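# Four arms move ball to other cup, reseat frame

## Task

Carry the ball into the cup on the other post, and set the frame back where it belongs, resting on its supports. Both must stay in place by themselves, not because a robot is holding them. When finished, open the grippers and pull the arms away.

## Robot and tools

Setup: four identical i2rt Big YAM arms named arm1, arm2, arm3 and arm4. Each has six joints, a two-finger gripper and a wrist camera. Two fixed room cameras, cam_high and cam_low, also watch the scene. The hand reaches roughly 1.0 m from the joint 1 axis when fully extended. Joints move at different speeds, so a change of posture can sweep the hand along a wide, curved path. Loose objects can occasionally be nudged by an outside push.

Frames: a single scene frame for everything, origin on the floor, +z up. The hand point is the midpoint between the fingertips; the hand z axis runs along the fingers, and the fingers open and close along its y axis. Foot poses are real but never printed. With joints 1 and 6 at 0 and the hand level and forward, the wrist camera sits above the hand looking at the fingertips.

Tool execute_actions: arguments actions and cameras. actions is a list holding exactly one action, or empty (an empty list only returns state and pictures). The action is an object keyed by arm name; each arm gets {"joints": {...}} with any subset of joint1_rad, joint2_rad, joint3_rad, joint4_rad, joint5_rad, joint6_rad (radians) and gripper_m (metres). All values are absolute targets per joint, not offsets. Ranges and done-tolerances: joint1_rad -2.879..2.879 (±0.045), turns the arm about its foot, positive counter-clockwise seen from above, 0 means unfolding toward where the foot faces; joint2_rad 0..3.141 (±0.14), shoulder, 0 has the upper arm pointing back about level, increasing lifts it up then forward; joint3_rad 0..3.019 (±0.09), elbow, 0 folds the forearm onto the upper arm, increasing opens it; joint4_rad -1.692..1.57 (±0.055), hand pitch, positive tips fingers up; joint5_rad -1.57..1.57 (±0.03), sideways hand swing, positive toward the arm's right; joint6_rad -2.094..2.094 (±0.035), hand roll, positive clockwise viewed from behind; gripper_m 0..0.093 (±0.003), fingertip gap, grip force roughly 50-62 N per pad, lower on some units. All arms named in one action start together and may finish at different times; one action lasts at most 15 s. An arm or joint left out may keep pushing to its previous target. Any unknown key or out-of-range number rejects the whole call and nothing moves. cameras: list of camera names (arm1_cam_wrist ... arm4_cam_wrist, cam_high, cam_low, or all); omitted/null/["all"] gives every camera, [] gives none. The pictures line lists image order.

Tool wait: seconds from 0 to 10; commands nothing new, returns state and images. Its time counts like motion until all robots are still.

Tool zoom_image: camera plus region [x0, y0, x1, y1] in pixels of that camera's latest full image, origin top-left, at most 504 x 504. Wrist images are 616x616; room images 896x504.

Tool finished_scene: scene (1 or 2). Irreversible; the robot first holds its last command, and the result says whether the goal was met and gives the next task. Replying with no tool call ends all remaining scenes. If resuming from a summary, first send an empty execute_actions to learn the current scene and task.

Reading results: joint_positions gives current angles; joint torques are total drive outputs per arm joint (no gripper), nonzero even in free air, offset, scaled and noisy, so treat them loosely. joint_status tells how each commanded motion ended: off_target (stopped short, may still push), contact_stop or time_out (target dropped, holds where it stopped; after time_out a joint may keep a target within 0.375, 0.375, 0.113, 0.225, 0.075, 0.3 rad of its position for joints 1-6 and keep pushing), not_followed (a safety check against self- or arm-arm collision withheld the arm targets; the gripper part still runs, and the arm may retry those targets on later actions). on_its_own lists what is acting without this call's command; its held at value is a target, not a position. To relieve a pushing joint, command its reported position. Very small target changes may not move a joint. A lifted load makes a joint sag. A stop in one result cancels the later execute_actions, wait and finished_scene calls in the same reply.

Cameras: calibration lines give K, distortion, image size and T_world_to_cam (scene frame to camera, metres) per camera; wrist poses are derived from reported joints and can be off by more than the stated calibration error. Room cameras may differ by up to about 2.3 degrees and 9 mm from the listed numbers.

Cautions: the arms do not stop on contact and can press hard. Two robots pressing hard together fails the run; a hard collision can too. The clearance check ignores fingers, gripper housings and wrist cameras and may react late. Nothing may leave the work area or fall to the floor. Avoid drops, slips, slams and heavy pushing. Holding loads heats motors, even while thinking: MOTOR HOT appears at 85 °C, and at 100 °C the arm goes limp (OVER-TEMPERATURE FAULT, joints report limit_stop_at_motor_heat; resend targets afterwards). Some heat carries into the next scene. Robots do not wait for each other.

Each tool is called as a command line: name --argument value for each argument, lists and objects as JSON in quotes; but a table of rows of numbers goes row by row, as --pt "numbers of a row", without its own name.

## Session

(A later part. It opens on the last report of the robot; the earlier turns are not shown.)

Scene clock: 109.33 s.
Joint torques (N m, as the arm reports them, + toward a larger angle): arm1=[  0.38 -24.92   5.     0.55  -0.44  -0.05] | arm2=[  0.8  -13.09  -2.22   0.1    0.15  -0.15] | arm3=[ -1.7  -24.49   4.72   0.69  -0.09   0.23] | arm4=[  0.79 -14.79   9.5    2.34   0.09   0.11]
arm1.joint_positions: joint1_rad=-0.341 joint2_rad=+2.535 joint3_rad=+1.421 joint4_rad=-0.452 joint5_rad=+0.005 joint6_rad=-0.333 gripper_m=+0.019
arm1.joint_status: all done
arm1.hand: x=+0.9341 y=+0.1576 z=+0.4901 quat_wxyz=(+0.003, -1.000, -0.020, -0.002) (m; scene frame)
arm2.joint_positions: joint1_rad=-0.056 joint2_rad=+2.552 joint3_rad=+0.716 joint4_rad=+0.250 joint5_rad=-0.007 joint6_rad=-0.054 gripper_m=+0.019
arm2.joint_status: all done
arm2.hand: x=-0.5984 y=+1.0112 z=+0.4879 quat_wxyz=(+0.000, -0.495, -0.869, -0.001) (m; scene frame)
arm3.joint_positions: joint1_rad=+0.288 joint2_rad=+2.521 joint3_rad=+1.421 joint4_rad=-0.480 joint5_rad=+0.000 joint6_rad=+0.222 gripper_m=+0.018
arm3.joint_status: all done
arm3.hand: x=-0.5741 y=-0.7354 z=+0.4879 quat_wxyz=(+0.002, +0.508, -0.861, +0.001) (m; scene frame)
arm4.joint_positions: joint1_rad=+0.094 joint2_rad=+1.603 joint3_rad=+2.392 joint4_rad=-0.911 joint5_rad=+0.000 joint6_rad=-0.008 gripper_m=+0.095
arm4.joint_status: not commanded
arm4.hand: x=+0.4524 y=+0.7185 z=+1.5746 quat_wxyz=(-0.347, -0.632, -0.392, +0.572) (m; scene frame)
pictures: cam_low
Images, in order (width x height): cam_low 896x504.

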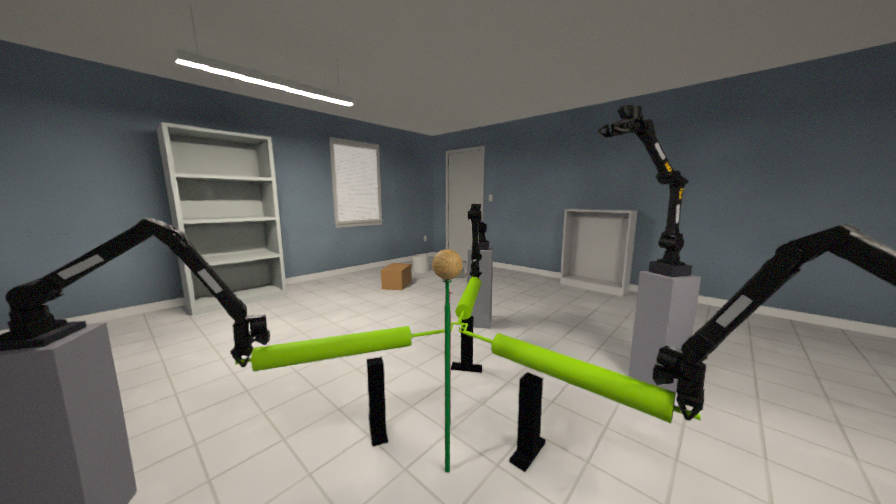

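Offsets work well. Continue in 4 cm steps.

execute_actions --actions '[{"arm1":{"joints":{"joint2_rad":2.39,"joint3_rad":1.40,"joint4_rad":-0.50}},"arm2":{"joints":{"joint2_rad":2.375,"joint3_rad":0.665,"joint4_rad":0.17}},"arm3":{"joints":{"joint2_rad":2.37,"joint3_rad":1.41,"joint4_rad":-0.525}}}]' --cameras '[]'

execute_actions --actions '[{"arm1":{"joints":{"joint2_rad":2.30,"joint3_rad":1.365,"joint4_rad":-0.56}},"arm2":{"joints":{"joint2_rad":2.235,"joint3_rad":0.61,"joint4_rad":0.09}},"arm3":{"joints":{"joint2_rad":2.28,"joint3_rad":1.38,"joint4_rad":-0.585}}}]' --cameras '[]'

execute_actions --actions '[{"arm1":{"joints":{"joint2_rad":2.21,"joint3_rad":1.345,"joint4_rad":-0.625}},"arm2":{"joints":{"joint2_rad":2.08,"joint3_rad":0.57,"joint4_rad":-0.02}},"arm3":{"joints":{"joint2_rad":2.19,"joint3_rad":1.36,"joint4_rad":-0.65}}}]' --cameras '[]'

execute_actions --actions '[{"arm1":{"joints":{"joint2_rad":2.125,"joint3_rad":1.335,"joint4_rad":-0.695}},"arm2":{"joints":{"joint2_rad":1.92,"joint3_rad":0.54,"joint4_rad":-0.145}},"arm3":{"joints":{"joint2_rad":2.11,"joint3_rad":1.355,"joint4_rad":-0.72}}}]' --cameras '[]'

execute_actions --actions '[{"arm1":{"joints":{"joint2_rad":2.05,"joint3_rad":1.34,"joint4_rad":-0.775}},"arm2":{"joints":{"joint2_rad":1.76,"joint3_rad":0.53,"joint4_rad":-0.29}},"arm3":{"joints":{"joint2_rad":2.035,"joint3_rad":1.36,"joint4_rad":-0.80}}}]' --cameras '[]'

execute_actions --actions '[{"arm1":{"joints":{"joint2_rad":1.975,"joint3_rad":1.355,"joint4_rad":-0.855}},"arm2":{"joints":{"joint2_rad":1.61,"joint3_rad":0.54,"joint4_rad":-0.445}},"arm3":{"joints":{"joint2_rad":1.965,"joint3_rad":1.38,"joint4_rad":-0.885}}}]' --cameras '[]'

execute_actions --actions '[{"arm1":{"joints":{"joint2_rad":1.905,"joint3_rad":1.38,"joint4_rad":-0.95}},"arm2":{"joints":{"joint2_rad":1.46,"joint3_rad":0.57,"joint4_rad":-0.615}},"arm3":{"joints":{"joint2_rad":1.90,"joint3_rad":1.41,"joint4_rad":-0.975}}}]' --cameras '[]'

execute_actions --actions '[{"arm1":{"joints":{"joint2_rad":1.845,"joint3_rad":1.415,"joint4_rad":-1.045}},"arm2":{"joints":{"joint2_rad":1.33,"joint3_rad":0.61,"joint4_rad":-0.78}},"arm3":{"joints":{"joint2_rad":1.84,"joint3_rad":1.445,"joint4_rad":-1.07}}}]' --cameras '["cam_low","cam_high","arm4_cam_wrist"]'

Scene clock: 123.17 s.
Joint torques (N m, as the arm reports them, + toward a larger angle): arm1=[  0.34 -24.5    5.54   0.64  -0.43  -0.04] | arm2=[  0.87 -12.83  -0.83   0.2    0.11  -0.15] | arm3=[ -1.63 -24.09   5.4    0.83  -0.11   0.21] | arm4=[  0.77 -14.78   9.5    2.35   0.09   0.1 ]
arm1.joint_positions: joint1_rad=-0.342 joint2_rad=+2.443 joint3_rad=+1.379 joint4_rad=-0.504 joint5_rad=+0.005 joint6_rad=-0.333 gripper_m=+0.019
arm1.joint_status: all done
arm1.hand: x=+0.9335 y=+0.1578 z=+0.5304 quat_wxyz=(+0.003, -1.000, -0.020, -0.003) (m; scene frame)
arm2.joint_positions: joint1_rad=-0.056 joint2_rad=+2.419 joint3_rad=+0.651 joint4_rad=+0.177 joint5_rad=-0.006 joint6_rad=-0.054 gripper_m=+0.019
arm2.joint_status: all done
arm2.hand: x=-0.5985 y=+1.0115 z=+0.5274 quat_wxyz=(+0.002, -0.495, -0.869, -0.002) (m; scene frame)
arm3.joint_positions: joint1_rad=+0.289 joint2_rad=+2.431 joint3_rad=+1.382 joint4_rad=-0.533 joint5_rad=+0.001 joint6_rad=+0.223 gripper_m=+0.018
arm3.joint_status: all done
arm3.hand: x=-0.5743 y=-0.7353 z=+0.5279 quat_wxyz=(+0.003, +0.508, -0.861, +0.002) (m; scene frame)
arm4.joint_positions: joint1_rad=+0.094 joint2_rad=+1.603 joint3_rad=+2.392 joint4_rad=-0.911 joint5_rad=+0.000 joint6_rad=-0.008 gripper_m=+0.095
arm4.joint_status: not commanded
arm4.hand: x=+0.4524 y=+0.7185 z=+1.5746 quat_wxyz=(-0.347, -0.632, -0.392, +0.572) (m; scene frame)
pictures: none
No camera images: the call's "cameras" was empty. Leave "cameras" out to get every camera's image.

Scene clock: 124.00 s.
Joint torques (N m, as the arm reports them, + toward a larger angle): arm1=[  0.43 -23.91   5.91   0.61  -0.42  -0.04] | arm2=[  1.05 -12.6    0.3    0.34   0.1   -0.14] | arm3=[ -1.36 -23.42   5.93   0.94  -0.14   0.21] | arm4=[  0.75 -14.79   9.5    2.34   0.09   0.1 ]
arm1.joint_positions: joint1_rad=-0.342 joint2_rad=+2.349 joint3_rad=+1.344 joint4_rad=-0.564 joint5_rad=+0.004 joint6_rad=-0.333 gripper_m=+0.019
arm1.joint_status: all done
arm1.hand: x=+0.9337 y=+0.1576 z=+0.5723 quat_wxyz=(+0.002, -1.000, -0.020, -0.003) (m; scene frame)
arm2.joint_positions: joint1_rad=-0.056 joint2_rad=+2.277 joint3_rad=+0.593 joint4_rad=+0.095 joint5_rad=-0.006 joint6_rad=-0.054 gripper_m=+0.019
arm2.joint_status: all done
arm2.hand: x=-0.5984 y=+1.0117 z=+0.5669 quat_wxyz=(+0.002, -0.495, -0.869, -0.002) (m; scene frame)
arm3.joint_positions: joint1_rad=+0.289 joint2_rad=+2.338 joint3_rad=+1.350 joint4_rad=-0.595 joint5_rad=+0.002 joint6_rad=+0.224 gripper_m=+0.018
arm3.joint_status: all done
arm3.hand: x=-0.5742 y=-0.7358 z=+0.5697 quat_wxyz=(+0.003, +0.508, -0.861, +0.003) (m; scene frame)
arm4.joint_positions: joint1_rad=+0.094 joint2_rad=+1.603 joint3_rad=+2.392 joint4_rad=-0.911 joint5_rad=+0.000 joint6_rad=-0.008 gripper_m=+0.095
arm4.joint_status: not commanded
arm4.hand: x=+0.4524 y=+0.7185 z=+1.5746 quat_wxyz=(-0.347, -0.632, -0.392, +0.572) (m; scene frame)
pictures: none
No camera images: the call's "cameras" was empty. Leave "cameras" out to get every camera's image.

Scene clock: 124.83 s.
Joint torques (N m, as the arm reports them, + toward a larger angle): arm1=[  0.48 -23.45   6.55   0.71  -0.38  -0.05] | arm2=[  0.97 -12.22   1.6    0.25   0.04  -0.14] | arm3=[ -2.01 -23.31   6.48   1.09  -0.16   0.21] | arm4=[  0.77 -14.81   9.51   2.35   0.09   0.1 ]
arm1.joint_positions: joint1_rad=-0.341 joint2_rad=+2.259 joint3_rad=+1.321 joint4_rad=-0.632 joint5_rad=+0.004 joint6_rad=-0.333 gripper_m=+0.019
arm1.joint_status: all done
arm1.hand: x=+0.9334 y=+0.1571 z=+0.6141 quat_wxyz=(+0.002, -1.000, -0.020, -0.003) (m; scene frame)
arm2.joint_positions: joint1_rad=-0.056 joint2_rad=+2.122 joint3_rad=+0.549 joint4_rad=-0.016 joint5_rad=-0.005 joint6_rad=-0.054 gripper_m=+0.019
arm2.joint_status: all done
arm2.hand: x=-0.5982 y=+1.0112 z=+0.6076 quat_wxyz=(+0.002, -0.495, -0.869, -0.001) (m; scene frame)
arm3.joint_positions: joint1_rad=+0.289 joint2_rad=+2.247 joint3_rad=+1.326 joint4_rad=-0.663 joint5_rad=+0.002 joint6_rad=+0.224 gripper_m=+0.018
arm3.joint_status: all done
arm3.hand: x=-0.5744 y=-0.7365 z=+0.6123 quat_wxyz=(+0.003, +0.508, -0.861, +0.003) (m; scene frame)
arm4.joint_positions: joint1_rad=+0.094 joint2_rad=+1.603 joint3_rad=+2.392 joint4_rad=-0.911 joint5_rad=+0.000 joint6_rad=-0.008 gripper_m=+0.095
arm4.joint_status: not commanded
arm4.hand: x=+0.4524 y=+0.7185 z=+1.5746 quat_wxyz=(-0.347, -0.632, -0.392, +0.572) (m; scene frame)
pictures: none
No camera images: the call's "cameras" was empty. Leave "cameras" out to get every camera's image.

Scene clock: 125.70 s.
Joint torques (N m, as the arm reports them, + toward a larger angle): arm1=[  0.48 -23.15   7.04   0.84  -0.41  -0.04] | arm2=[  1.01 -10.95   2.99   0.41   0.05  -0.14] | arm3=[ -1.56 -23.1    7.1    1.19  -0.17   0.21] | arm4=[  0.79 -14.81   9.5    2.34   0.09   0.1 ]
arm1.joint_positions: joint1_rad=-0.342 joint2_rad=+2.173 joint3_rad=+1.310 joint4_rad=-0.704 joint5_rad=+0.004 joint6_rad=-0.333 gripper_m=+0.019
arm1.joint_status: all done
arm1.hand: x=+0.9332 y=+0.1576 z=+0.6557 quat_wxyz=(+0.002, -1.000, -0.020, -0.003) (m; scene frame)
arm2.joint_positions: joint1_rad=-0.056 joint2_rad=+1.959 joint3_rad=+0.515 joint4_rad=-0.143 joint5_rad=-0.005 joint6_rad=-0.054 gripper_m=+0.019
arm2.joint_status: all done
arm2.hand: x=-0.5982 y=+1.0117 z=+0.6484 quat_wxyz=(+0.001, -0.495, -0.869, +0.000) (m; scene frame)
arm3.joint_positions: joint1_rad=+0.289 joint2_rad=+2.167 joint3_rad=+1.320 joint4_rad=-0.735 joint5_rad=+0.002 joint6_rad=+0.224 gripper_m=+0.018
arm3.joint_status: all done
arm3.hand: x=-0.5741 y=-0.7361 z=+0.6520 quat_wxyz=(+0.002, +0.508, -0.861, +0.003) (m; scene frame)
arm4.joint_positions: joint1_rad=+0.094 joint2_rad=+1.603 joint3_rad=+2.392 joint4_rad=-0.911 joint5_rad=+0.000 joint6_rad=-0.008 gripper_m=+0.095
arm4.joint_status: not commanded
arm4.hand: x=+0.4524 y=+0.7185 z=+1.5746 quat_wxyz=(-0.347, -0.632, -0.392, +0.572) (m; scene frame)
pictures: none
No camera images: the call's "cameras" was empty. Leave "cameras" out to get every camera's image.

Scene clock: 126.53 s.
Joint torques (N m, as the arm reports them, + toward a larger angle): arm1=[  0.51 -22.54   7.85   0.78  -0.35  -0.04] | arm2=[  0.76 -10.34   4.68   0.42   0.03  -0.16] | arm3=[ -1.77 -22.2    7.74   1.11  -0.21   0.21] | arm4=[  0.78 -14.8    9.51   2.36   0.09   0.11]
arm1.joint_positions: joint1_rad=-0.341 joint2_rad=+2.095 joint3_rad=+1.310 joint4_rad=-0.783 joint5_rad=+0.003 joint6_rad=-0.333 gripper_m=+0.019
arm1.joint_status: all done
arm1.hand: x=+0.9332 y=+0.1568 z=+0.6961 quat_wxyz=(+0.002, -1.000, -0.020, -0.003) (m; scene frame)
arm2.joint_positions: joint1_rad=-0.056 joint2_rad=+1.797 joint3_rad=+0.502 joint4_rad=-0.289 joint5_rad=-0.005 joint6_rad=-0.054 gripper_m=+0.019
arm2.joint_status: all done
arm2.hand: x=-0.5977 y=+1.0112 z=+0.6888 quat_wxyz=(+0.000, -0.495, -0.869, +0.000) (m; scene frame)
arm3.joint_positions: joint1_rad=+0.289 joint2_rad=+2.087 joint3_rad=+1.320 joint4_rad=-0.814 joint5_rad=+0.003 joint6_rad=+0.224 gripper_m=+0.018
arm3.joint_status: all done
arm3.hand: x=-0.5742 y=-0.7369 z=+0.6938 quat_wxyz=(+0.002, +0.508, -0.861, +0.003) (m; scene frame)
arm4.joint_positions: joint1_rad=+0.094 joint2_rad=+1.603 joint3_rad=+2.392 joint4_rad=-0.911 joint5_rad=+0.000 joint6_rad=-0.008 gripper_m=+0.095
arm4.joint_status: not commanded
arm4.hand: x=+0.4524 y=+0.7185 z=+1.5746 quat_wxyz=(-0.347, -0.632, -0.392, +0.572) (m; scene frame)
pictures: none
No camera images: the call's "cameras" was empty. Leave "cameras" out to get every camera's image.

Scene clock: 127.37 s.
Joint torques (N m, as the arm reports them, + toward a larger angle): arm1=[  0.05 -21.59   9.42   0.55  -0.2   -0.06] | arm2=[ 0.72 -9.21  6.77  0.19  0.01 -0.15] | arm3=[ -1.56 -21.07   9.4    0.58  -0.31   0.22] | arm4=[  0.76 -14.83   9.5    2.35   0.09   0.1 ]
arm1.joint_positions: joint1_rad=-0.337 joint2_rad=+2.015 joint3_rad=+1.310 joint4_rad=-0.857 joint5_rad=-0.001 joint6_rad=-0.331 gripper_m=+0.019
arm1.joint_status: all done
arm1.hand: x=+0.9340 y=+0.1538 z=+0.7379 quat_wxyz=(+0.001, -1.000, -0.021, +0.001) (m; scene frame)
arm2.joint_positions: joint1_rad=-0.056 joint2_rad=+1.641 joint3_rad=+0.505 joint4_rad=-0.439 joint5_rad=-0.003 joint6_rad=-0.053 gripper_m=+0.019
arm2.joint_status: all done
arm2.hand: x=-0.5970 y=+1.0096 z=+0.7292 quat_wxyz=(-0.004, -0.495, -0.869, +0.004) (m; scene frame)
arm3.joint_positions: joint1_rad=+0.289 joint2_rad=+2.009 joint3_rad=+1.320 joint4_rad=-0.887 joint5_rad=+0.006 joint6_rad=+0.224 gripper_m=+0.018
arm3.joint_status: all done
arm3.hand: x=-0.5744 y=-0.7397 z=+0.7346 quat_wxyz=(-0.001, +0.508, -0.861, +0.002) (m; scene frame)
arm4.joint_positions: joint1_rad=+0.094 joint2_rad=+1.603 joint3_rad=+2.392 joint4_rad=-0.911 joint5_rad=+0.000 joint6_rad=-0.008 gripper_m=+0.095
arm4.joint_status: not commanded
arm4.hand: x=+0.4524 y=+0.7185 z=+1.5746 quat_wxyz=(-0.347, -0.632, -0.392, +0.572) (m; scene frame)
pictures: none
No camera images: the call's "cameras" was empty. Leave "cameras" out to get every camera's image.

Scene clock: 128.33 s.
Joint torques (N m, as the arm reports them, + toward a larger angle): arm1=[  0.04 -20.91  10.36   0.2   -0.26  -0.08] | arm2=[ 0.86 -8.06  9.28  0.04  0.   -0.15] | arm3=[ -1.55 -20.54  10.21   0.42  -0.29   0.21] | arm4=[  0.73 -14.77   9.51   2.35   0.09   0.1 ]
arm1.joint_positions: joint1_rad=-0.336 joint2_rad=+1.941 joint3_rad=+1.328 joint4_rad=-0.941 joint5_rad=+0.001 joint6_rad=-0.330 gripper_m=+0.019
arm1.joint_status: all done
arm1.hand: x=+0.9338 y=+0.1534 z=+0.7813 quat_wxyz=(+0.003, -1.000, -0.021, +0.004) (m; scene frame)
arm2.joint_positions: joint1_rad=-0.056 joint2_rad=+1.483 joint3_rad=+0.522 joint4_rad=-0.603 joint5_rad=-0.003 joint6_rad=-0.053 gripper_m=+0.019
arm2.joint_status: all done
arm2.hand: x=-0.5969 y=+1.0099 z=+0.7725 quat_wxyz=(-0.008, -0.496, -0.869, +0.006) (m; scene frame)
arm3.joint_positions: joint1_rad=+0.289 joint2_rad=+1.942 joint3_rad=+1.343 joint4_rad=-0.974 joint5_rad=+0.005 joint6_rad=+0.224 gripper_m=+0.018
arm3.joint_status: all done
arm3.hand: x=-0.5745 y=-0.7400 z=+0.7760 quat_wxyz=(-0.002, +0.508, -0.861, +0.001) (m; scene frame)
arm4.joint_positions: joint1_rad=+0.094 joint2_rad=+1.603 joint3_rad=+2.392 joint4_rad=-0.911 joint5_rad=+0.000 joint6_rad=-0.008 gripper_m=+0.095
arm4.joint_status: not commanded
arm4.hand: x=+0.4524 y=+0.7185 z=+1.5746 quat_wxyz=(-0.347, -0.632, -0.392, +0.572) (m; scene frame)
pictures: none
No camera images: the call's "cameras" was empty. Leave "cameras" out to get every camera's image.

Scene clock: 129.30 s.
Joint torques (N m, as the arm reports them, + toward a larger angle): arm1=[ -0.06 -20.73  10.72   0.08  -0.23  -0.07] | arm2=[ 0.98 -7.33 10.72  0.02  0.   -0.16] | arm3=[ -1.62 -20.3   10.51   0.35  -0.27   0.21] | arm4=[  0.75 -14.77   9.51   2.36   0.09   0.11]
arm1.joint_positions: joint1_rad=-0.336 joint2_rad=+1.883 joint3_rad=+1.362 joint4_rad=-1.034 joint5_rad=+0.000 joint6_rad=-0.330 gripper_m=+0.019
arm1.joint_status: all done
arm1.hand: x=+0.9339 y=+0.1531 z=+0.8221 quat_wxyz=(+0.002, -1.000, -0.021, +0.004) (m; scene frame)
arm2.joint_positions: joint1_rad=-0.056 joint2_rad=+1.353 joint3_rad=+0.558 joint4_rad=-0.765 joint5_rad=-0.003 joint6_rad=-0.053 gripper_m=+0.019
arm2.joint_status: all done
arm2.hand: x=-0.5970 y=+1.0105 z=+0.8144 quat_wxyz=(-0.010, -0.496, -0.869, +0.008) (m; scene frame)
arm3.joint_positions: joint1_rad=+0.289 joint2_rad=+1.883 joint3_rad=+1.379 joint4_rad=-1.067 joint5_rad=+0.005 joint6_rad=+0.224 gripper_m=+0.018
arm3.joint_status: all done
arm3.hand: x=-0.5746 y=-0.7403 z=+0.8185 quat_wxyz=(-0.003, +0.508, -0.861, +0.000) (m; scene frame)
arm4.joint_positions: joint1_rad=+0.094 joint2_rad=+1.603 joint3_rad=+2.392 joint4_rad=-0.911 joint5_rad=+0.000 joint6_rad=-0.008 gripper_m=+0.095
arm4.joint_status: not commanded
arm4.hand: x=+0.4524 y=+0.7185 z=+1.5746 quat_wxyz=(-0.347, -0.632, -0.392, +0.572) (m; scene frame)
pictures: arm4_cam_wrist, cam_high, cam_low
camera_calibration (this result's frames):
arm4_cam_wrist: T_world_to_cam=[[-0.89239, 0.451258, -0.00232238, 0.0860862], [0.299351, 0.588118, -0.751336, 0.63423], [-0.337681, -0.67118, -0.659916, 1.79498], [0, 0, 0, 1]] pos_world=[0.493095, 0.792906, 1.66126]
Images, in order (width x height): arm4_cam_wrist 616x616, cam_high 896x504, cam_low 896x504.

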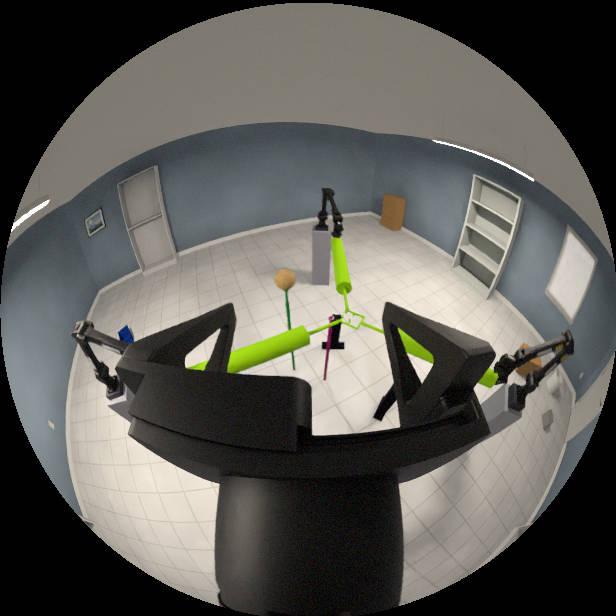

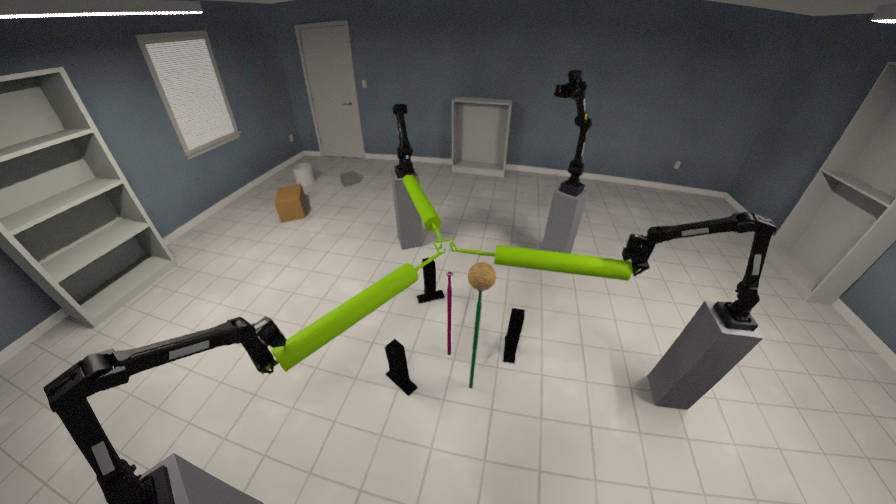

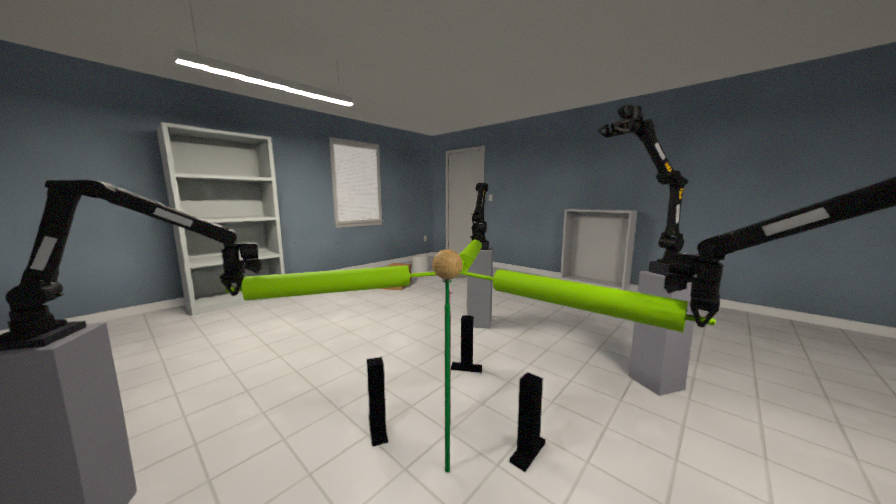

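execute_actions --actions '[{"arm1":{"joints":{"joint1_rad":-0.22,"joint2_rad":1.705,"joint3_rad":1.195,"joint4_rad":-0.98,"joint6_rad":-0.21}},"arm2":{"joints":{"joint1_rad":-0.02,"joint2_rad":1.555,"joint3_rad":0.865,"joint4_rad":-0.835,"joint6_rad":-0.02}},"arm3":{"joints":{"joint1_rad":0.14,"joint2_rad":1.725,"joint3_rad":1.27,"joint4_rad":-1.025,"joint6_rad":0.07}},"arm4":{"joints":{"joint1_rad":0.35,"joint2_rad":1.9,"joint3_rad":1.9,"joint4_rad":0.15}}}]' --cameras '[]'

execute_actions --actions '[{"arm1":{"joints":{"joint1_rad":-0.07,"joint2_rad":1.58,"joint3_rad":1.025,"joint4_rad":-0.935,"joint6_rad":-0.06}},"arm2":{"joints":{"joint1_rad":-0.005,"joint2_rad":1.74,"joint3_rad":1.12,"joint4_rad":-0.90,"joint6_rad":0}},"arm3":{"joints":{"joint1_rad":-0.025,"joint2_rad":1.635,"joint3_rad":1.145,"joint4_rad":-0.99,"joint6_rad":-0.1}}}]' --cameras '[]'

execute_actions --actions '[{"arm1":{"joints":{"joint1_rad":0.12,"joint2_rad":1.48,"joint3_rad":0.90,"joint4_rad":-0.91,"joint6_rad":0.13}},"arm2":{"joints":{"joint1_rad":0.005,"joint2_rad":1.92,"joint3_rad":1.405,"joint4_rad":-1.0,"joint6_rad":0.01}},"arm3":{"joints":{"joint1_rad":-0.215,"joint2_rad":1.58,"joint3_rad":1.07,"joint4_rad":-0.97,"joint6_rad":-0.29}}}]' --cameras '[]'

execute_actions --actions '[{"arm1":{"joints":{"joint1_rad":0.29,"joint2_rad":1.43,"joint3_rad":0.84,"joint4_rad":-0.905,"joint6_rad":0.30}},"arm2":{"joints":{"joint1_rad":0.012,"joint2_rad":2.065,"joint3_rad":1.65,"joint4_rad":-1.10,"joint6_rad":0.015}},"arm3":{"joints":{"joint1_rad":-0.37,"joint2_rad":1.56,"joint3_rad":1.045,"joint4_rad":-0.965,"joint6_rad":-0.445}}}]' --cameras '["cam_low","cam_high","arm4_cam_wrist"]'

zoom_image --camera "cam_high" --region '[420, 230, 530, 330]'

zoom_image --camera "cam_low" --region '[400, 235, 510, 325]'

Scene clock: 160.17 s.
Joint torques (N m, as the arm reports them, + toward a larger angle): arm1=[  0.25 -17.57   8.75   1.39  -0.56   0.01] | arm2=[ 1.2  -9.35 11.45 -0.08 -0.01  0.04] | arm3=[ -2.05 -18.23   8.92   1.44   0.01   0.11] | arm4=[  0.52 -23.38  15.47   2.52   0.09   0.1 ]
arm1.joint_positions: joint1_rad=-0.225 joint2_rad=+1.736 joint3_rad=+1.166 joint4_rad=-1.005 joint5_rad=+0.008 joint6_rad=-0.219 gripper_m=+0.019
arm1.joint_status: all done
arm1.hand: x=+0.9857 y=+0.0845 z=+0.8292 quat_wxyz=(+0.003, -1.000, -0.021, -0.006) (m; scene frame)
arm2.joint_positions: joint1_rad=-0.031 joint2_rad=+1.563 joint3_rad=+0.808 joint4_rad=-0.820 joint5_rad=-0.003 joint6_rad=-0.024 gripper_m=+0.019
arm2.joint_status: all done
arm2.hand: x=-0.5486 y=+0.9371 z=+0.8213 quat_wxyz=(-0.004, -0.497, -0.868, +0.004) (m; scene frame)
arm3.joint_positions: joint1_rad=+0.139 joint2_rad=+1.766 joint3_rad=+1.227 joint4_rad=-1.045 joint5_rad=-0.002 joint6_rad=+0.075 gripper_m=+0.018
arm3.joint_status: all done
arm3.hand: x=-0.5216 y=-0.8140 z=+0.8253 quat_wxyz=(+0.005, +0.507, -0.862, +0.001) (m; scene frame)
arm4.joint_positions: joint1_rad=+0.348 joint2_rad=+1.900 joint3_rad=+1.857 joint4_rad=+0.132 joint5_rad=+0.000 joint6_rad=-0.008 gripper_m=+0.095
arm4.joint_status: all done
arm4.hand: x=+0.5494 y=+0.4473 z=+1.3027 quat_wxyz=(-0.462, -0.518, -0.423, +0.582) (m; scene frame)
pictures: none
No camera images: the call's "cameras" was empty. Leave "cameras" out to get every camera's image.

Scene clock: 161.10 s.
Joint torques (N m, as the arm reports them, + toward a larger angle): arm1=[  0.25 -15.39   8.89   1.14  -0.54   0.  ] | arm2=[  1.13 -12.74  11.87  -0.06   0.     0.05] | arm3=[ -2.22 -16.83   8.85   1.31   0.07   0.09] | arm4=[  0.38 -23.18  15.55   2.54   0.09   0.1 ]
arm1.joint_positions: joint1_rad=-0.074 joint2_rad=+1.613 joint3_rad=+0.991 joint4_rad=-0.954 joint5_rad=+0.008 joint6_rad=-0.068 gripper_m=+0.019
arm1.joint_status: all done
arm1.hand: x=+1.0350 y=+0.0124 z=+0.8263 quat_wxyz=(+0.004, -1.000, -0.021, -0.006) (m; scene frame)
arm2.joint_positions: joint1_rad=-0.016 joint2_rad=+1.753 joint3_rad=+1.062 joint4_rad=-0.883 joint5_rad=-0.003 joint6_rad=-0.008 gripper_m=+0.019
arm2.joint_status: all done
arm2.hand: x=-0.5007 y=+0.8647 z=+0.8214 quat_wxyz=(-0.004, -0.498, -0.867, +0.004) (m; scene frame)
arm3.joint_positions: joint1_rad=-0.026 joint2_rad=+1.680 joint3_rad=+1.101 joint4_rad=-1.008 joint5_rad=-0.004 joint6_rad=-0.090 gripper_m=+0.018
arm3.joint_status: all done
arm3.hand: x=-0.4745 y=-0.8867 z=+0.8227 quat_wxyz=(+0.007, +0.508, -0.862, +0.000) (m; scene frame)
arm4.joint_positions: joint1_rad=+0.348 joint2_rad=+1.900 joint3_rad=+1.857 joint4_rad=+0.132 joint5_rad=+0.000 joint6_rad=-0.008 gripper_m=+0.095
arm4.joint_status: not commanded
arm4.hand: x=+0.5494 y=+0.4473 z=+1.3027 quat_wxyz=(-0.462, -0.518, -0.423, +0.582) (m; scene frame)
pictures: none
No camera images: the call's "cameras" was empty. Leave "cameras" out to get every camera's image.

Scene clock: 162.07 s.
Joint torques (N m, as the arm reports them, + toward a larger angle): arm1=[  0.37 -13.32   9.14   1.05  -0.55   0.02] | arm2=[  0.78 -15.57  12.89  -0.2    0.02   0.03] | arm3=[ -2.19 -16.16   8.65   1.29   0.03   0.06] | arm4=[  0.41 -23.51  15.56   2.51   0.09   0.1 ]
arm1.joint_positions: joint1_rad=+0.115 joint2_rad=+1.513 joint3_rad=+0.862 joint4_rad=-0.926 joint5_rad=+0.009 joint6_rad=+0.120 gripper_m=+0.019
arm1.joint_status: all done
arm1.hand: x=+1.0844 y=-0.0582 z=+0.8242 quat_wxyz=(+0.005, -1.000, -0.022, -0.006) (m; scene frame)
arm2.joint_positions: joint1_rad=-0.003 joint2_rad=+1.934 joint3_rad=+1.342 joint4_rad=-0.980 joint5_rad=-0.003 joint6_rad=+0.005 gripper_m=+0.019
arm2.joint_status: all done
arm2.hand: x=-0.4521 y=+0.7940 z=+0.8225 quat_wxyz=(-0.005, -0.498, -0.867, +0.004) (m; scene frame)
arm3.joint_positions: joint1_rad=-0.215 joint2_rad=+1.628 joint3_rad=+1.027 joint4_rad=-0.988 joint5_rad=-0.004 joint6_rad=-0.279 gripper_m=+0.018
arm3.joint_status: all done
arm3.hand: x=-0.4268 y=-0.9575 z=+0.8205 quat_wxyz=(+0.008, +0.507, -0.862, -0.002) (m; scene frame)
arm4.joint_positions: joint1_rad=+0.348 joint2_rad=+1.900 joint3_rad=+1.857 joint4_rad=+0.132 joint5_rad=+0.000 joint6_rad=-0.008 gripper_m=+0.095
arm4.joint_status: not commanded
arm4.hand: x=+0.5494 y=+0.4473 z=+1.3027 quat_wxyz=(-0.462, -0.518, -0.423, +0.582) (m; scene frame)
pictures: none
No camera images: the call's "cameras" was empty. Leave "cameras" out to get every camera's image.

Scene clock: 163.03 s.
Joint torques (N m, as the arm reports them, + toward a larger angle): arm1=[  0.16 -12.53   9.07   1.    -0.46  -0.01] | arm2=[  1.08 -17.57  13.48  -0.21   0.     0.03] | arm3=[ -2.35 -16.     8.57   1.43  -0.04   0.03] | arm4=[  0.42 -23.47  15.57   2.51   0.09   0.11]
arm1.joint_positions: joint1_rad=+0.288 joint2_rad=+1.464 joint3_rad=+0.802 joint4_rad=-0.920 joint5_rad=+0.007 joint6_rad=+0.294 gripper_m=+0.019
arm1.joint_status: all done
arm1.hand: x=+1.1214 y=-0.1131 z=+0.8229 quat_wxyz=(+0.005, -1.000, -0.021, -0.008) (m; scene frame)
arm2.joint_positions: joint1_rad=+0.004 joint2_rad=+2.078 joint3_rad=+1.585 joint4_rad=-1.078 joint5_rad=-0.003 joint6_rad=+0.011 gripper_m=+0.019
arm2.joint_status: all done
arm2.hand: x=-0.4151 y=+0.7400 z=+0.8241 quat_wxyz=(-0.005, -0.497, -0.868, +0.005) (m; scene frame)
arm3.joint_positions: joint1_rad=-0.368 joint2_rad=+1.609 joint3_rad=+1.003 joint4_rad=-0.985 joint5_rad=-0.002 joint6_rad=-0.431 gripper_m=+0.018
arm3.joint_status: all done
arm3.hand: x=-0.3917 y=-1.0117 z=+0.8205 quat_wxyz=(+0.009, +0.507, -0.862, -0.002) (m; scene frame)
arm4.joint_positions: joint1_rad=+0.348 joint2_rad=+1.900 joint3_rad=+1.857 joint4_rad=+0.132 joint5_rad=+0.000 joint6_rad=-0.008 gripper_m=+0.095
arm4.joint_status: not commanded
arm4.hand: x=+0.5494 y=+0.4473 z=+1.3027 quat_wxyz=(-0.462, -0.518, -0.423, +0.582) (m; scene frame)
pictures: arm4_cam_wrist, cam_high, cam_low
camera_calibration (this result's frames):
arm4_cam_wrist: T_world_to_cam=[[-0.977215, 0.212237, 0.00247557, 0.441639], [0.101394, 0.477037, -0.873015, 0.877339], [-0.186467, -0.852872, -0.487687, 1.24015], [0, 0, 0, 1]] pos_world=[0.573866, 0.545433, 1.36964]
Images, in order (width x height): arm4_cam_wrist 616x616, cam_high 896x504, cam_low 896x504.

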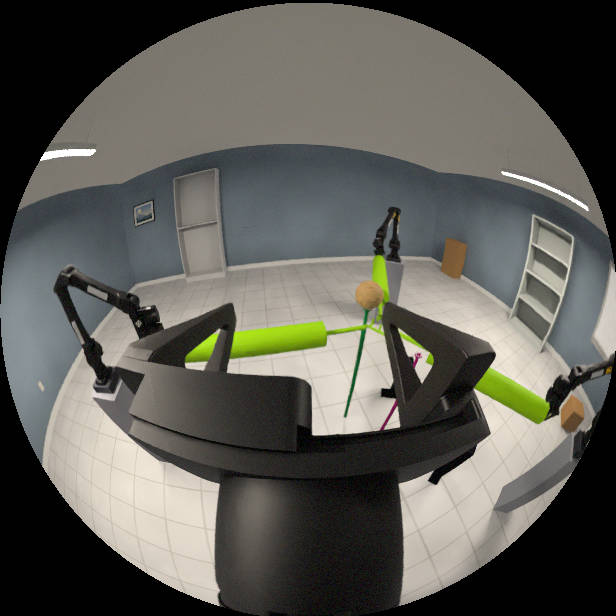

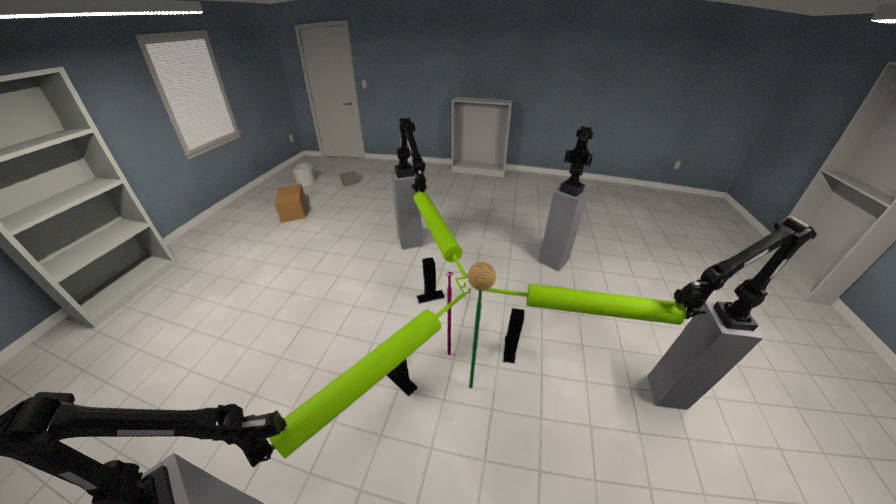

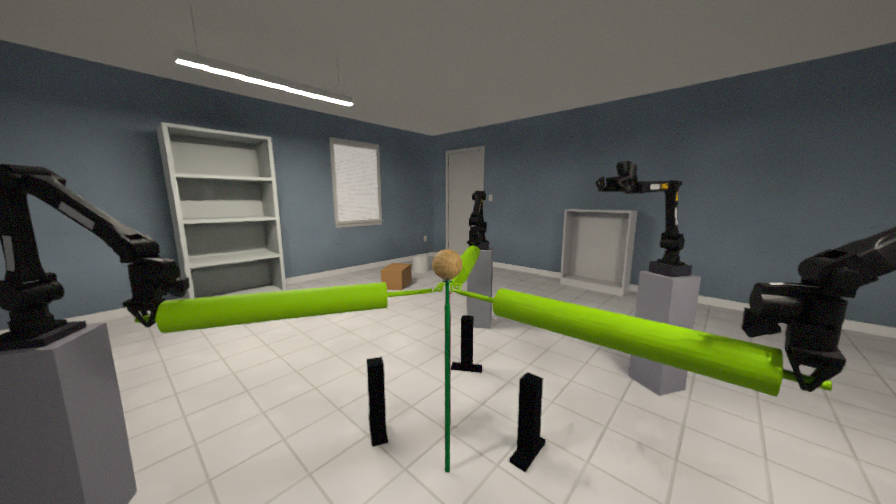

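Region (420, 230, 530, 330) of cam_high's 896x504 image, scaled by 4.582, with more detail than that image has; it fills the top 458 rows of this view, and the rest is white.

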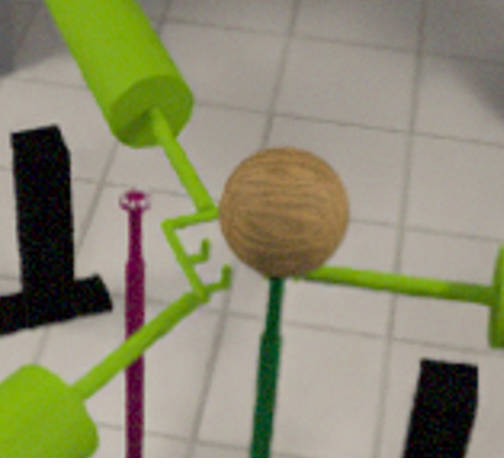

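Region (400, 235, 510, 325) of cam_low's 896x504 image, scaled by 4.582, with more detail than that image has; it fills the top 412 rows of this view, and the rest is white.

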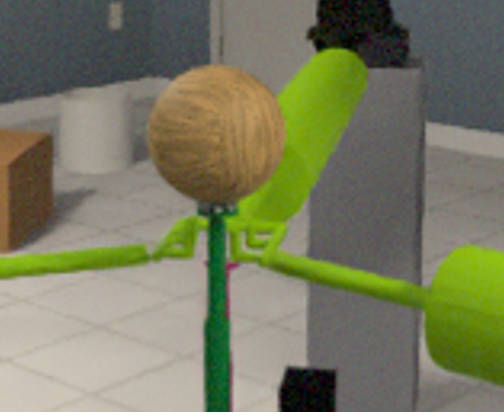

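execute_actions --actions '[{"arm1":{"joints":{"joint1_rad":0.405,"joint2_rad":1.385,"joint3_rad":0.80,"joint4_rad":-0.90,"joint6_rad":0.415}},"arm2":{"joints":{"joint1_rad":0.03,"joint2_rad":2.16,"joint3_rad":1.835,"joint4_rad":-1.18,"joint6_rad":0.03}},"arm3":{"joints":{"joint1_rad":-0.468,"joint2_rad":1.59,"joint3_rad":1.09,"joint4_rad":-0.97,"joint6_rad":-0.545}},"arm4":{"joints":{"joint1_rad":0.5,"joint2_rad":2.2,"joint3_rad":1.8,"joint4_rad":0.5,"joint5_rad":0.7}}}]' --cameras '["cam_low","cam_high","arm4_cam_wrist"]'

zoom_image --camera "cam_high" --region '[420, 230, 530, 330]'

zoom_image --camera "cam_low" --region '[400, 235, 510, 325]'

zoom_image --camera "arm4_cam_wrist" --region '[220, 200, 400, 340]'

Scene clock: 180.50 s.
Joint torques (N m, as the arm reports them, + toward a larger angle): arm1=[ -0.18 -11.99   8.51   1.19  -0.26  -0.07] | arm2=[  1.37 -18.77  14.45  -0.12  -0.04   0.04] | arm3=[ -2.53 -13.63  11.17   1.18  -0.08   0.  ] | arm4=[  0.65 -26.85  12.52   2.59   0.21   0.1 ]
arm1.joint_positions: joint1_rad=+0.408 joint2_rad=+1.421 joint3_rad=+0.770 joint4_rad=-0.920 joint5_rad=+0.003 joint6_rad=+0.414 gripper_m=+0.019
arm1.joint_status: all done
arm1.hand: x=+1.1474 y=-0.1474 z=+0.8274 quat_wxyz=(+0.001, -1.000, -0.021, -0.003) (m; scene frame)
arm2.joint_positions: joint1_rad=+0.015 joint2_rad=+2.170 joint3_rad=+1.763 joint4_rad=-1.161 joint5_rad=-0.002 joint6_rad=+0.024 gripper_m=+0.019
arm2.joint_status: all done
arm2.hand: x=-0.3880 y=+0.7083 z=+0.8307 quat_wxyz=(-0.006, -0.498, -0.867, +0.006) (m; scene frame)
arm3.joint_positions: joint1_rad=-0.464 joint2_rad=+1.609 joint3_rad=+1.006 joint4_rad=-0.985 joint5_rad=-0.002 joint6_rad=-0.526 gripper_m=+0.018
arm3.joint_status: all done
arm3.hand: x=-0.3686 y=-1.0441 z=+0.8213 quat_wxyz=(+0.007, +0.507, -0.862, -0.003) (m; scene frame)
arm4.joint_positions: joint1_rad=+0.493 joint2_rad=+2.199 joint3_rad=+1.780 joint4_rad=+0.476 joint5_rad=+0.696 joint6_rad=-0.008 gripper_m=+0.095
arm4.joint_status: all done
arm4.hand: x=+0.5564 y=+0.4156 z=+1.0833 quat_wxyz=(-0.295, -0.635, -0.257, +0.666) (m; scene frame)
pictures: arm4_cam_wrist, cam_high, cam_low
camera_calibration (this result's frames):
arm4_cam_wrist: T_world_to_cam=[[-0.721569, 0.690979, -0.0434208, 0.164267], [0.391076, 0.35503, -0.849125, 0.563891], [-0.571312, -0.629683, -0.526404, 1.2707], [0, 0, 0, 1]] pos_world=[0.62397, 0.486433, 1.15485]
Images, in order (width x height): arm4_cam_wrist 616x616, cam_high 896x504, cam_low 896x504.

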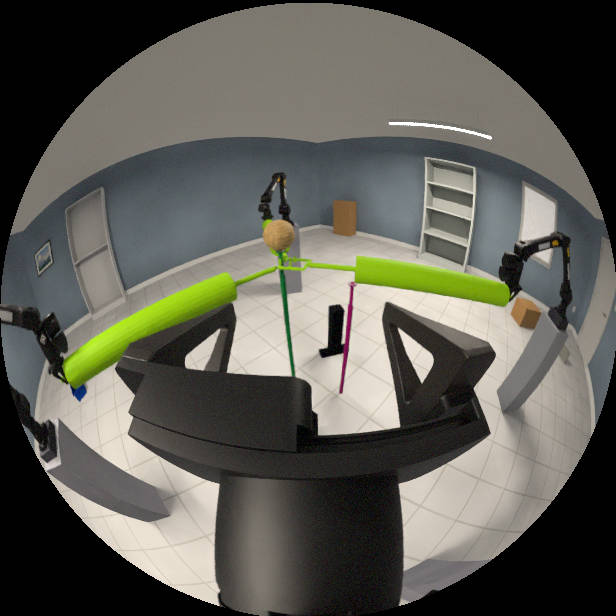

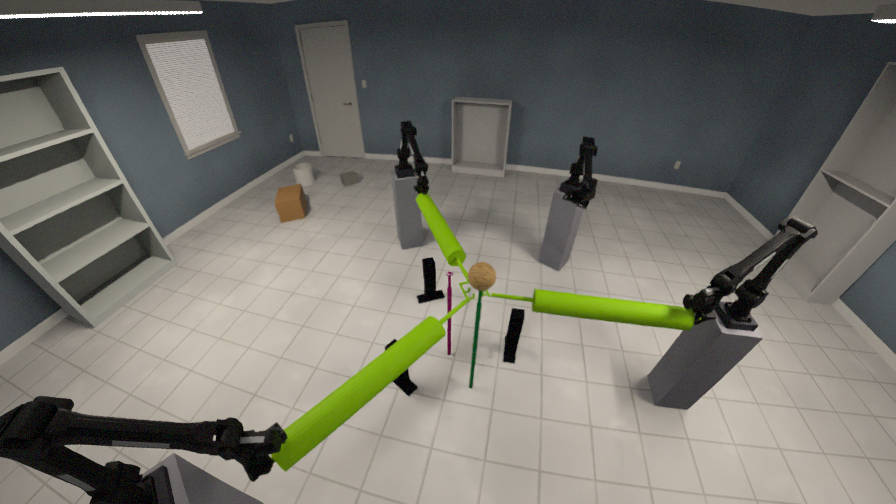

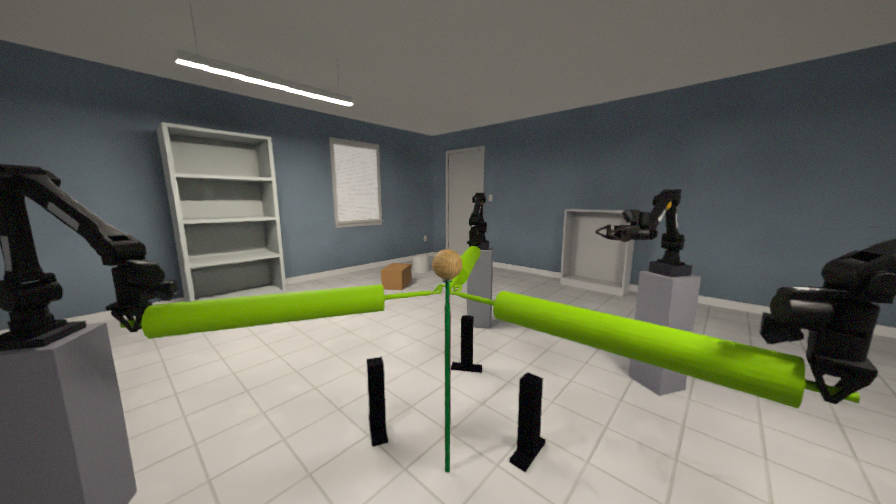

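Region (420, 230, 530, 330) of cam_high's 896x504 image, scaled by 4.582, with more detail than that image has; it fills the top 458 rows of this view, and the rest is white.

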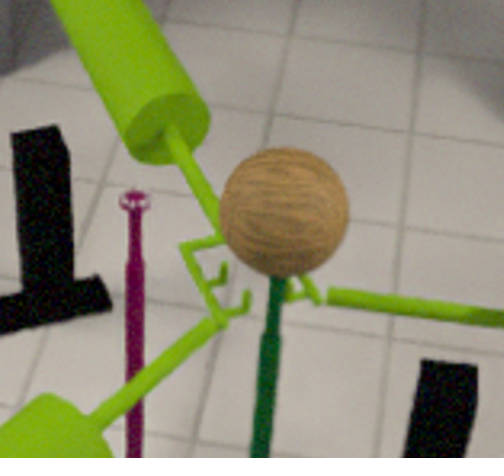

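Region (400, 235, 510, 325) of cam_low's 896x504 image, scaled by 4.582, with more detail than that image has; it fills the top 412 rows of this view, and the rest is white.

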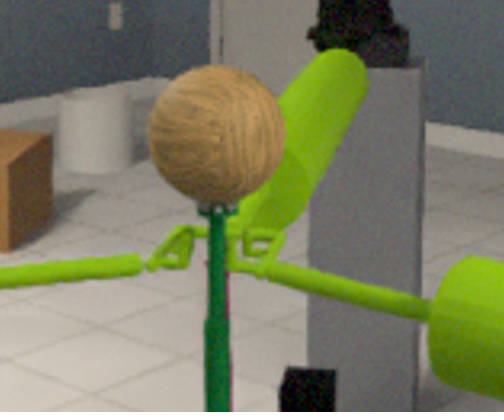

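Region (220, 200, 400, 340) of arm4_cam_wrist's 616x616 image, scaled by 2.800, with more detail than that image has.

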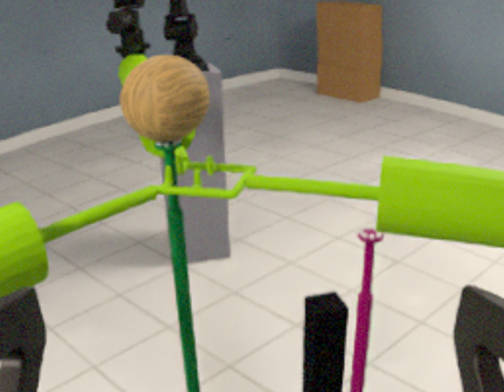

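execute_actions --actions '[{"arm1":{"joints":{"joint1_rad":0.495,"joint2_rad":1.35,"joint3_rad":0.775,"joint4_rad":-0.925,"joint6_rad":0.51}},"arm2":{"joints":{"joint1_rad":0.045,"joint2_rad":2.24,"joint3_rad":1.99,"joint4_rad":-1.255,"joint6_rad":0.04}},"arm3":{"joints":{"joint1_rad":-0.54,"joint2_rad":1.63,"joint3_rad":1.14,"joint4_rad":-1.0,"joint6_rad":-0.62}}}]' --cameras '["cam_low","cam_high","arm4_cam_wrist"]'

zoom_image --camera "cam_high" --region '[445, 260, 515, 320]'

zoom_image --camera "cam_low" --region '[415, 255, 485, 315]'

zoom_image --camera "arm4_cam_wrist" --region '[245, 215, 325, 285]'

Scene clock: 190.73 s.
Joint torques (N m, as the arm reports them, + toward a larger angle): arm1=[ -0.23 -11.44   8.7    0.83  -0.25  -0.02] | arm2=[  1.3  -19.76  14.97  -0.18  -0.03   0.02] | arm3=[ -2.46 -12.2   11.73   0.77  -0.23  -0.02] | arm4=[  0.65 -26.81  12.53   2.62   0.21   0.1 ]
arm1.joint_positions: joint1_rad=+0.498 joint2_rad=+1.386 joint3_rad=+0.743 joint4_rad=-0.936 joint5_rad=+0.003 joint6_rad=+0.505 gripper_m=+0.019
arm1.joint_status: all done
arm1.hand: x=+1.1734 y=-0.1668 z=+0.8302 quat_wxyz=(+0.003, -1.000, -0.021, -0.006) (m; scene frame)
arm2.joint_positions: joint1_rad=+0.031 joint2_rad=+2.248 joint3_rad=+1.916 joint4_rad=-1.236 joint5_rad=-0.002 joint6_rad=+0.039 gripper_m=+0.019
arm2.joint_status: all done
arm2.hand: x=-0.3629 y=+0.6877 z=+0.8356 quat_wxyz=(-0.006, -0.498, -0.867, +0.006) (m; scene frame)
arm3.joint_positions: joint1_rad=-0.535 joint2_rad=+1.625 joint3_rad=+1.049 joint4_rad=-1.007 joint5_rad=+0.001 joint6_rad=-0.598 gripper_m=+0.018
arm3.joint_status: joint3_rad time_out (moved +0.043 of +0.134); the others done
arm3.on_its_own: joint3_rad reads +1.049 and still pushes toward +1.140 since a time_out
arm3.hand: x=-0.3424 y=-1.0648 z=+0.8284 quat_wxyz=(+0.005, +0.507, -0.862, -0.002) (m; scene frame)
arm4.joint_positions: joint1_rad=+0.493 joint2_rad=+2.199 joint3_rad=+1.780 joint4_rad=+0.476 joint5_rad=+0.696 joint6_rad=-0.008 gripper_m=+0.095
arm4.joint_status: not commanded
arm4.hand: x=+0.5564 y=+0.4156 z=+1.0833 quat_wxyz=(-0.295, -0.635, -0.257, +0.666) (m; scene frame)
pictures: arm4_cam_wrist, cam_high, cam_low
camera_calibration (this result's frames):
arm4_cam_wrist: T_world_to_cam=[[-0.721569, 0.690979, -0.0434208, 0.164267], [0.391076, 0.35503, -0.849125, 0.563891], [-0.571312, -0.629683, -0.526404, 1.2707], [0, 0, 0, 1]] pos_world=[0.62397, 0.486433, 1.15485]
Images, in order (width x height): arm4_cam_wrist 616x616, cam_high 896x504, cam_low 896x504.

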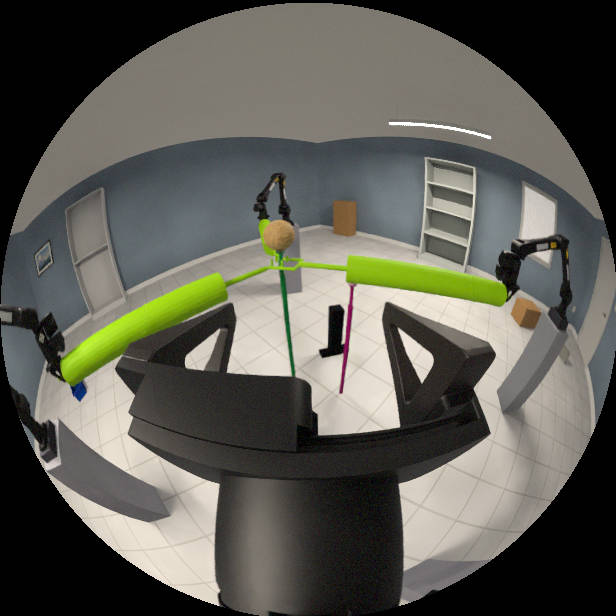

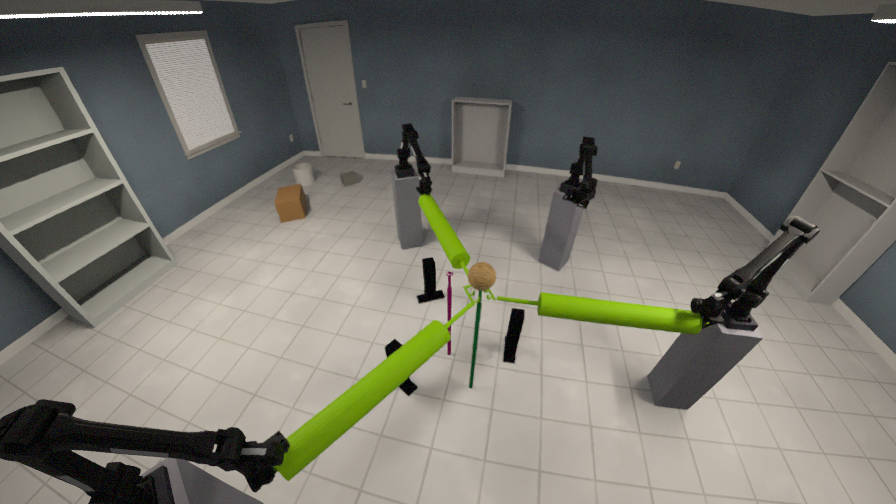

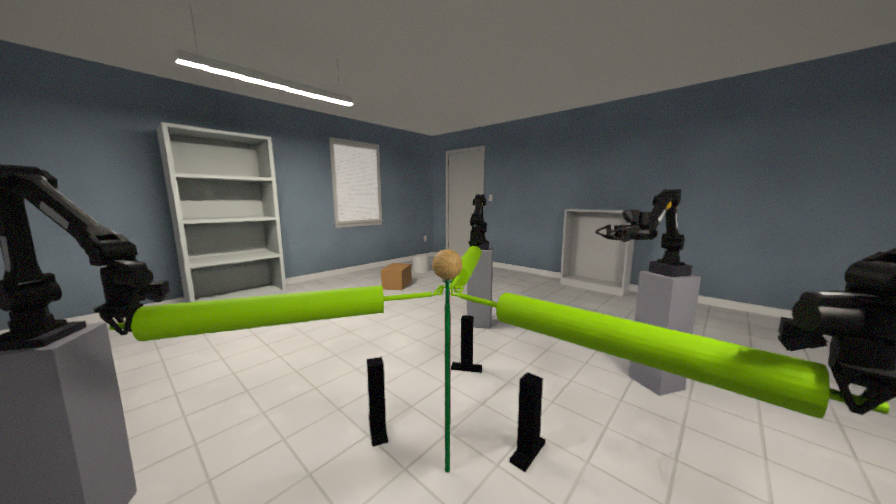

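Region (445, 260, 515, 320) of cam_high's 896x504 image, scaled by 7.200, with more detail than that image has; it fills the top 432 rows of this view, and the rest is white.

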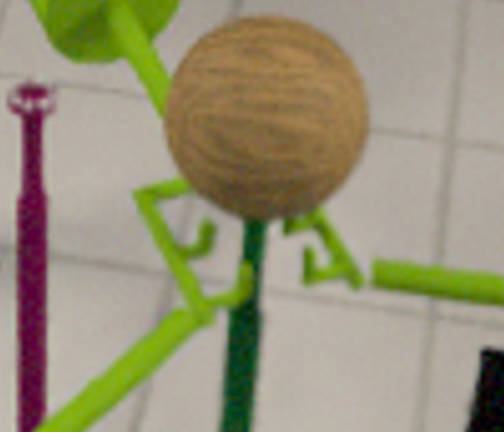

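Region (415, 255, 485, 315) of cam_low's 896x504 image, scaled by 7.200, with more detail than that image has; it fills the top 432 rows of this view, and the rest is white.

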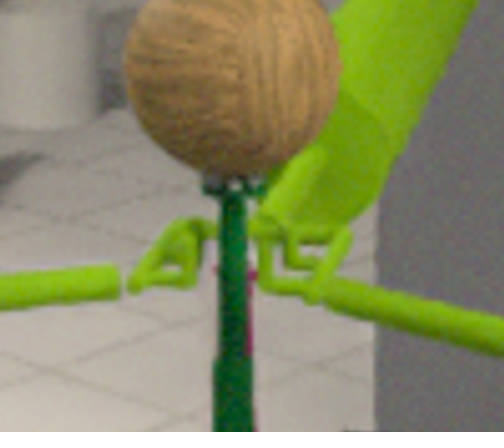

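Region (245, 215, 325, 285) of arm4_cam_wrist's 616x616 image, scaled by 6.300, with more detail than that image has; it fills the top 441 rows of this view, and the rest is white.

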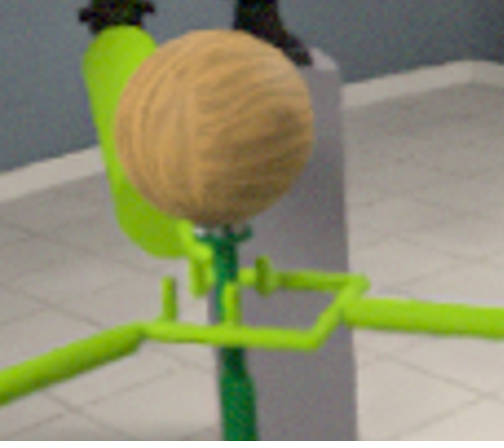

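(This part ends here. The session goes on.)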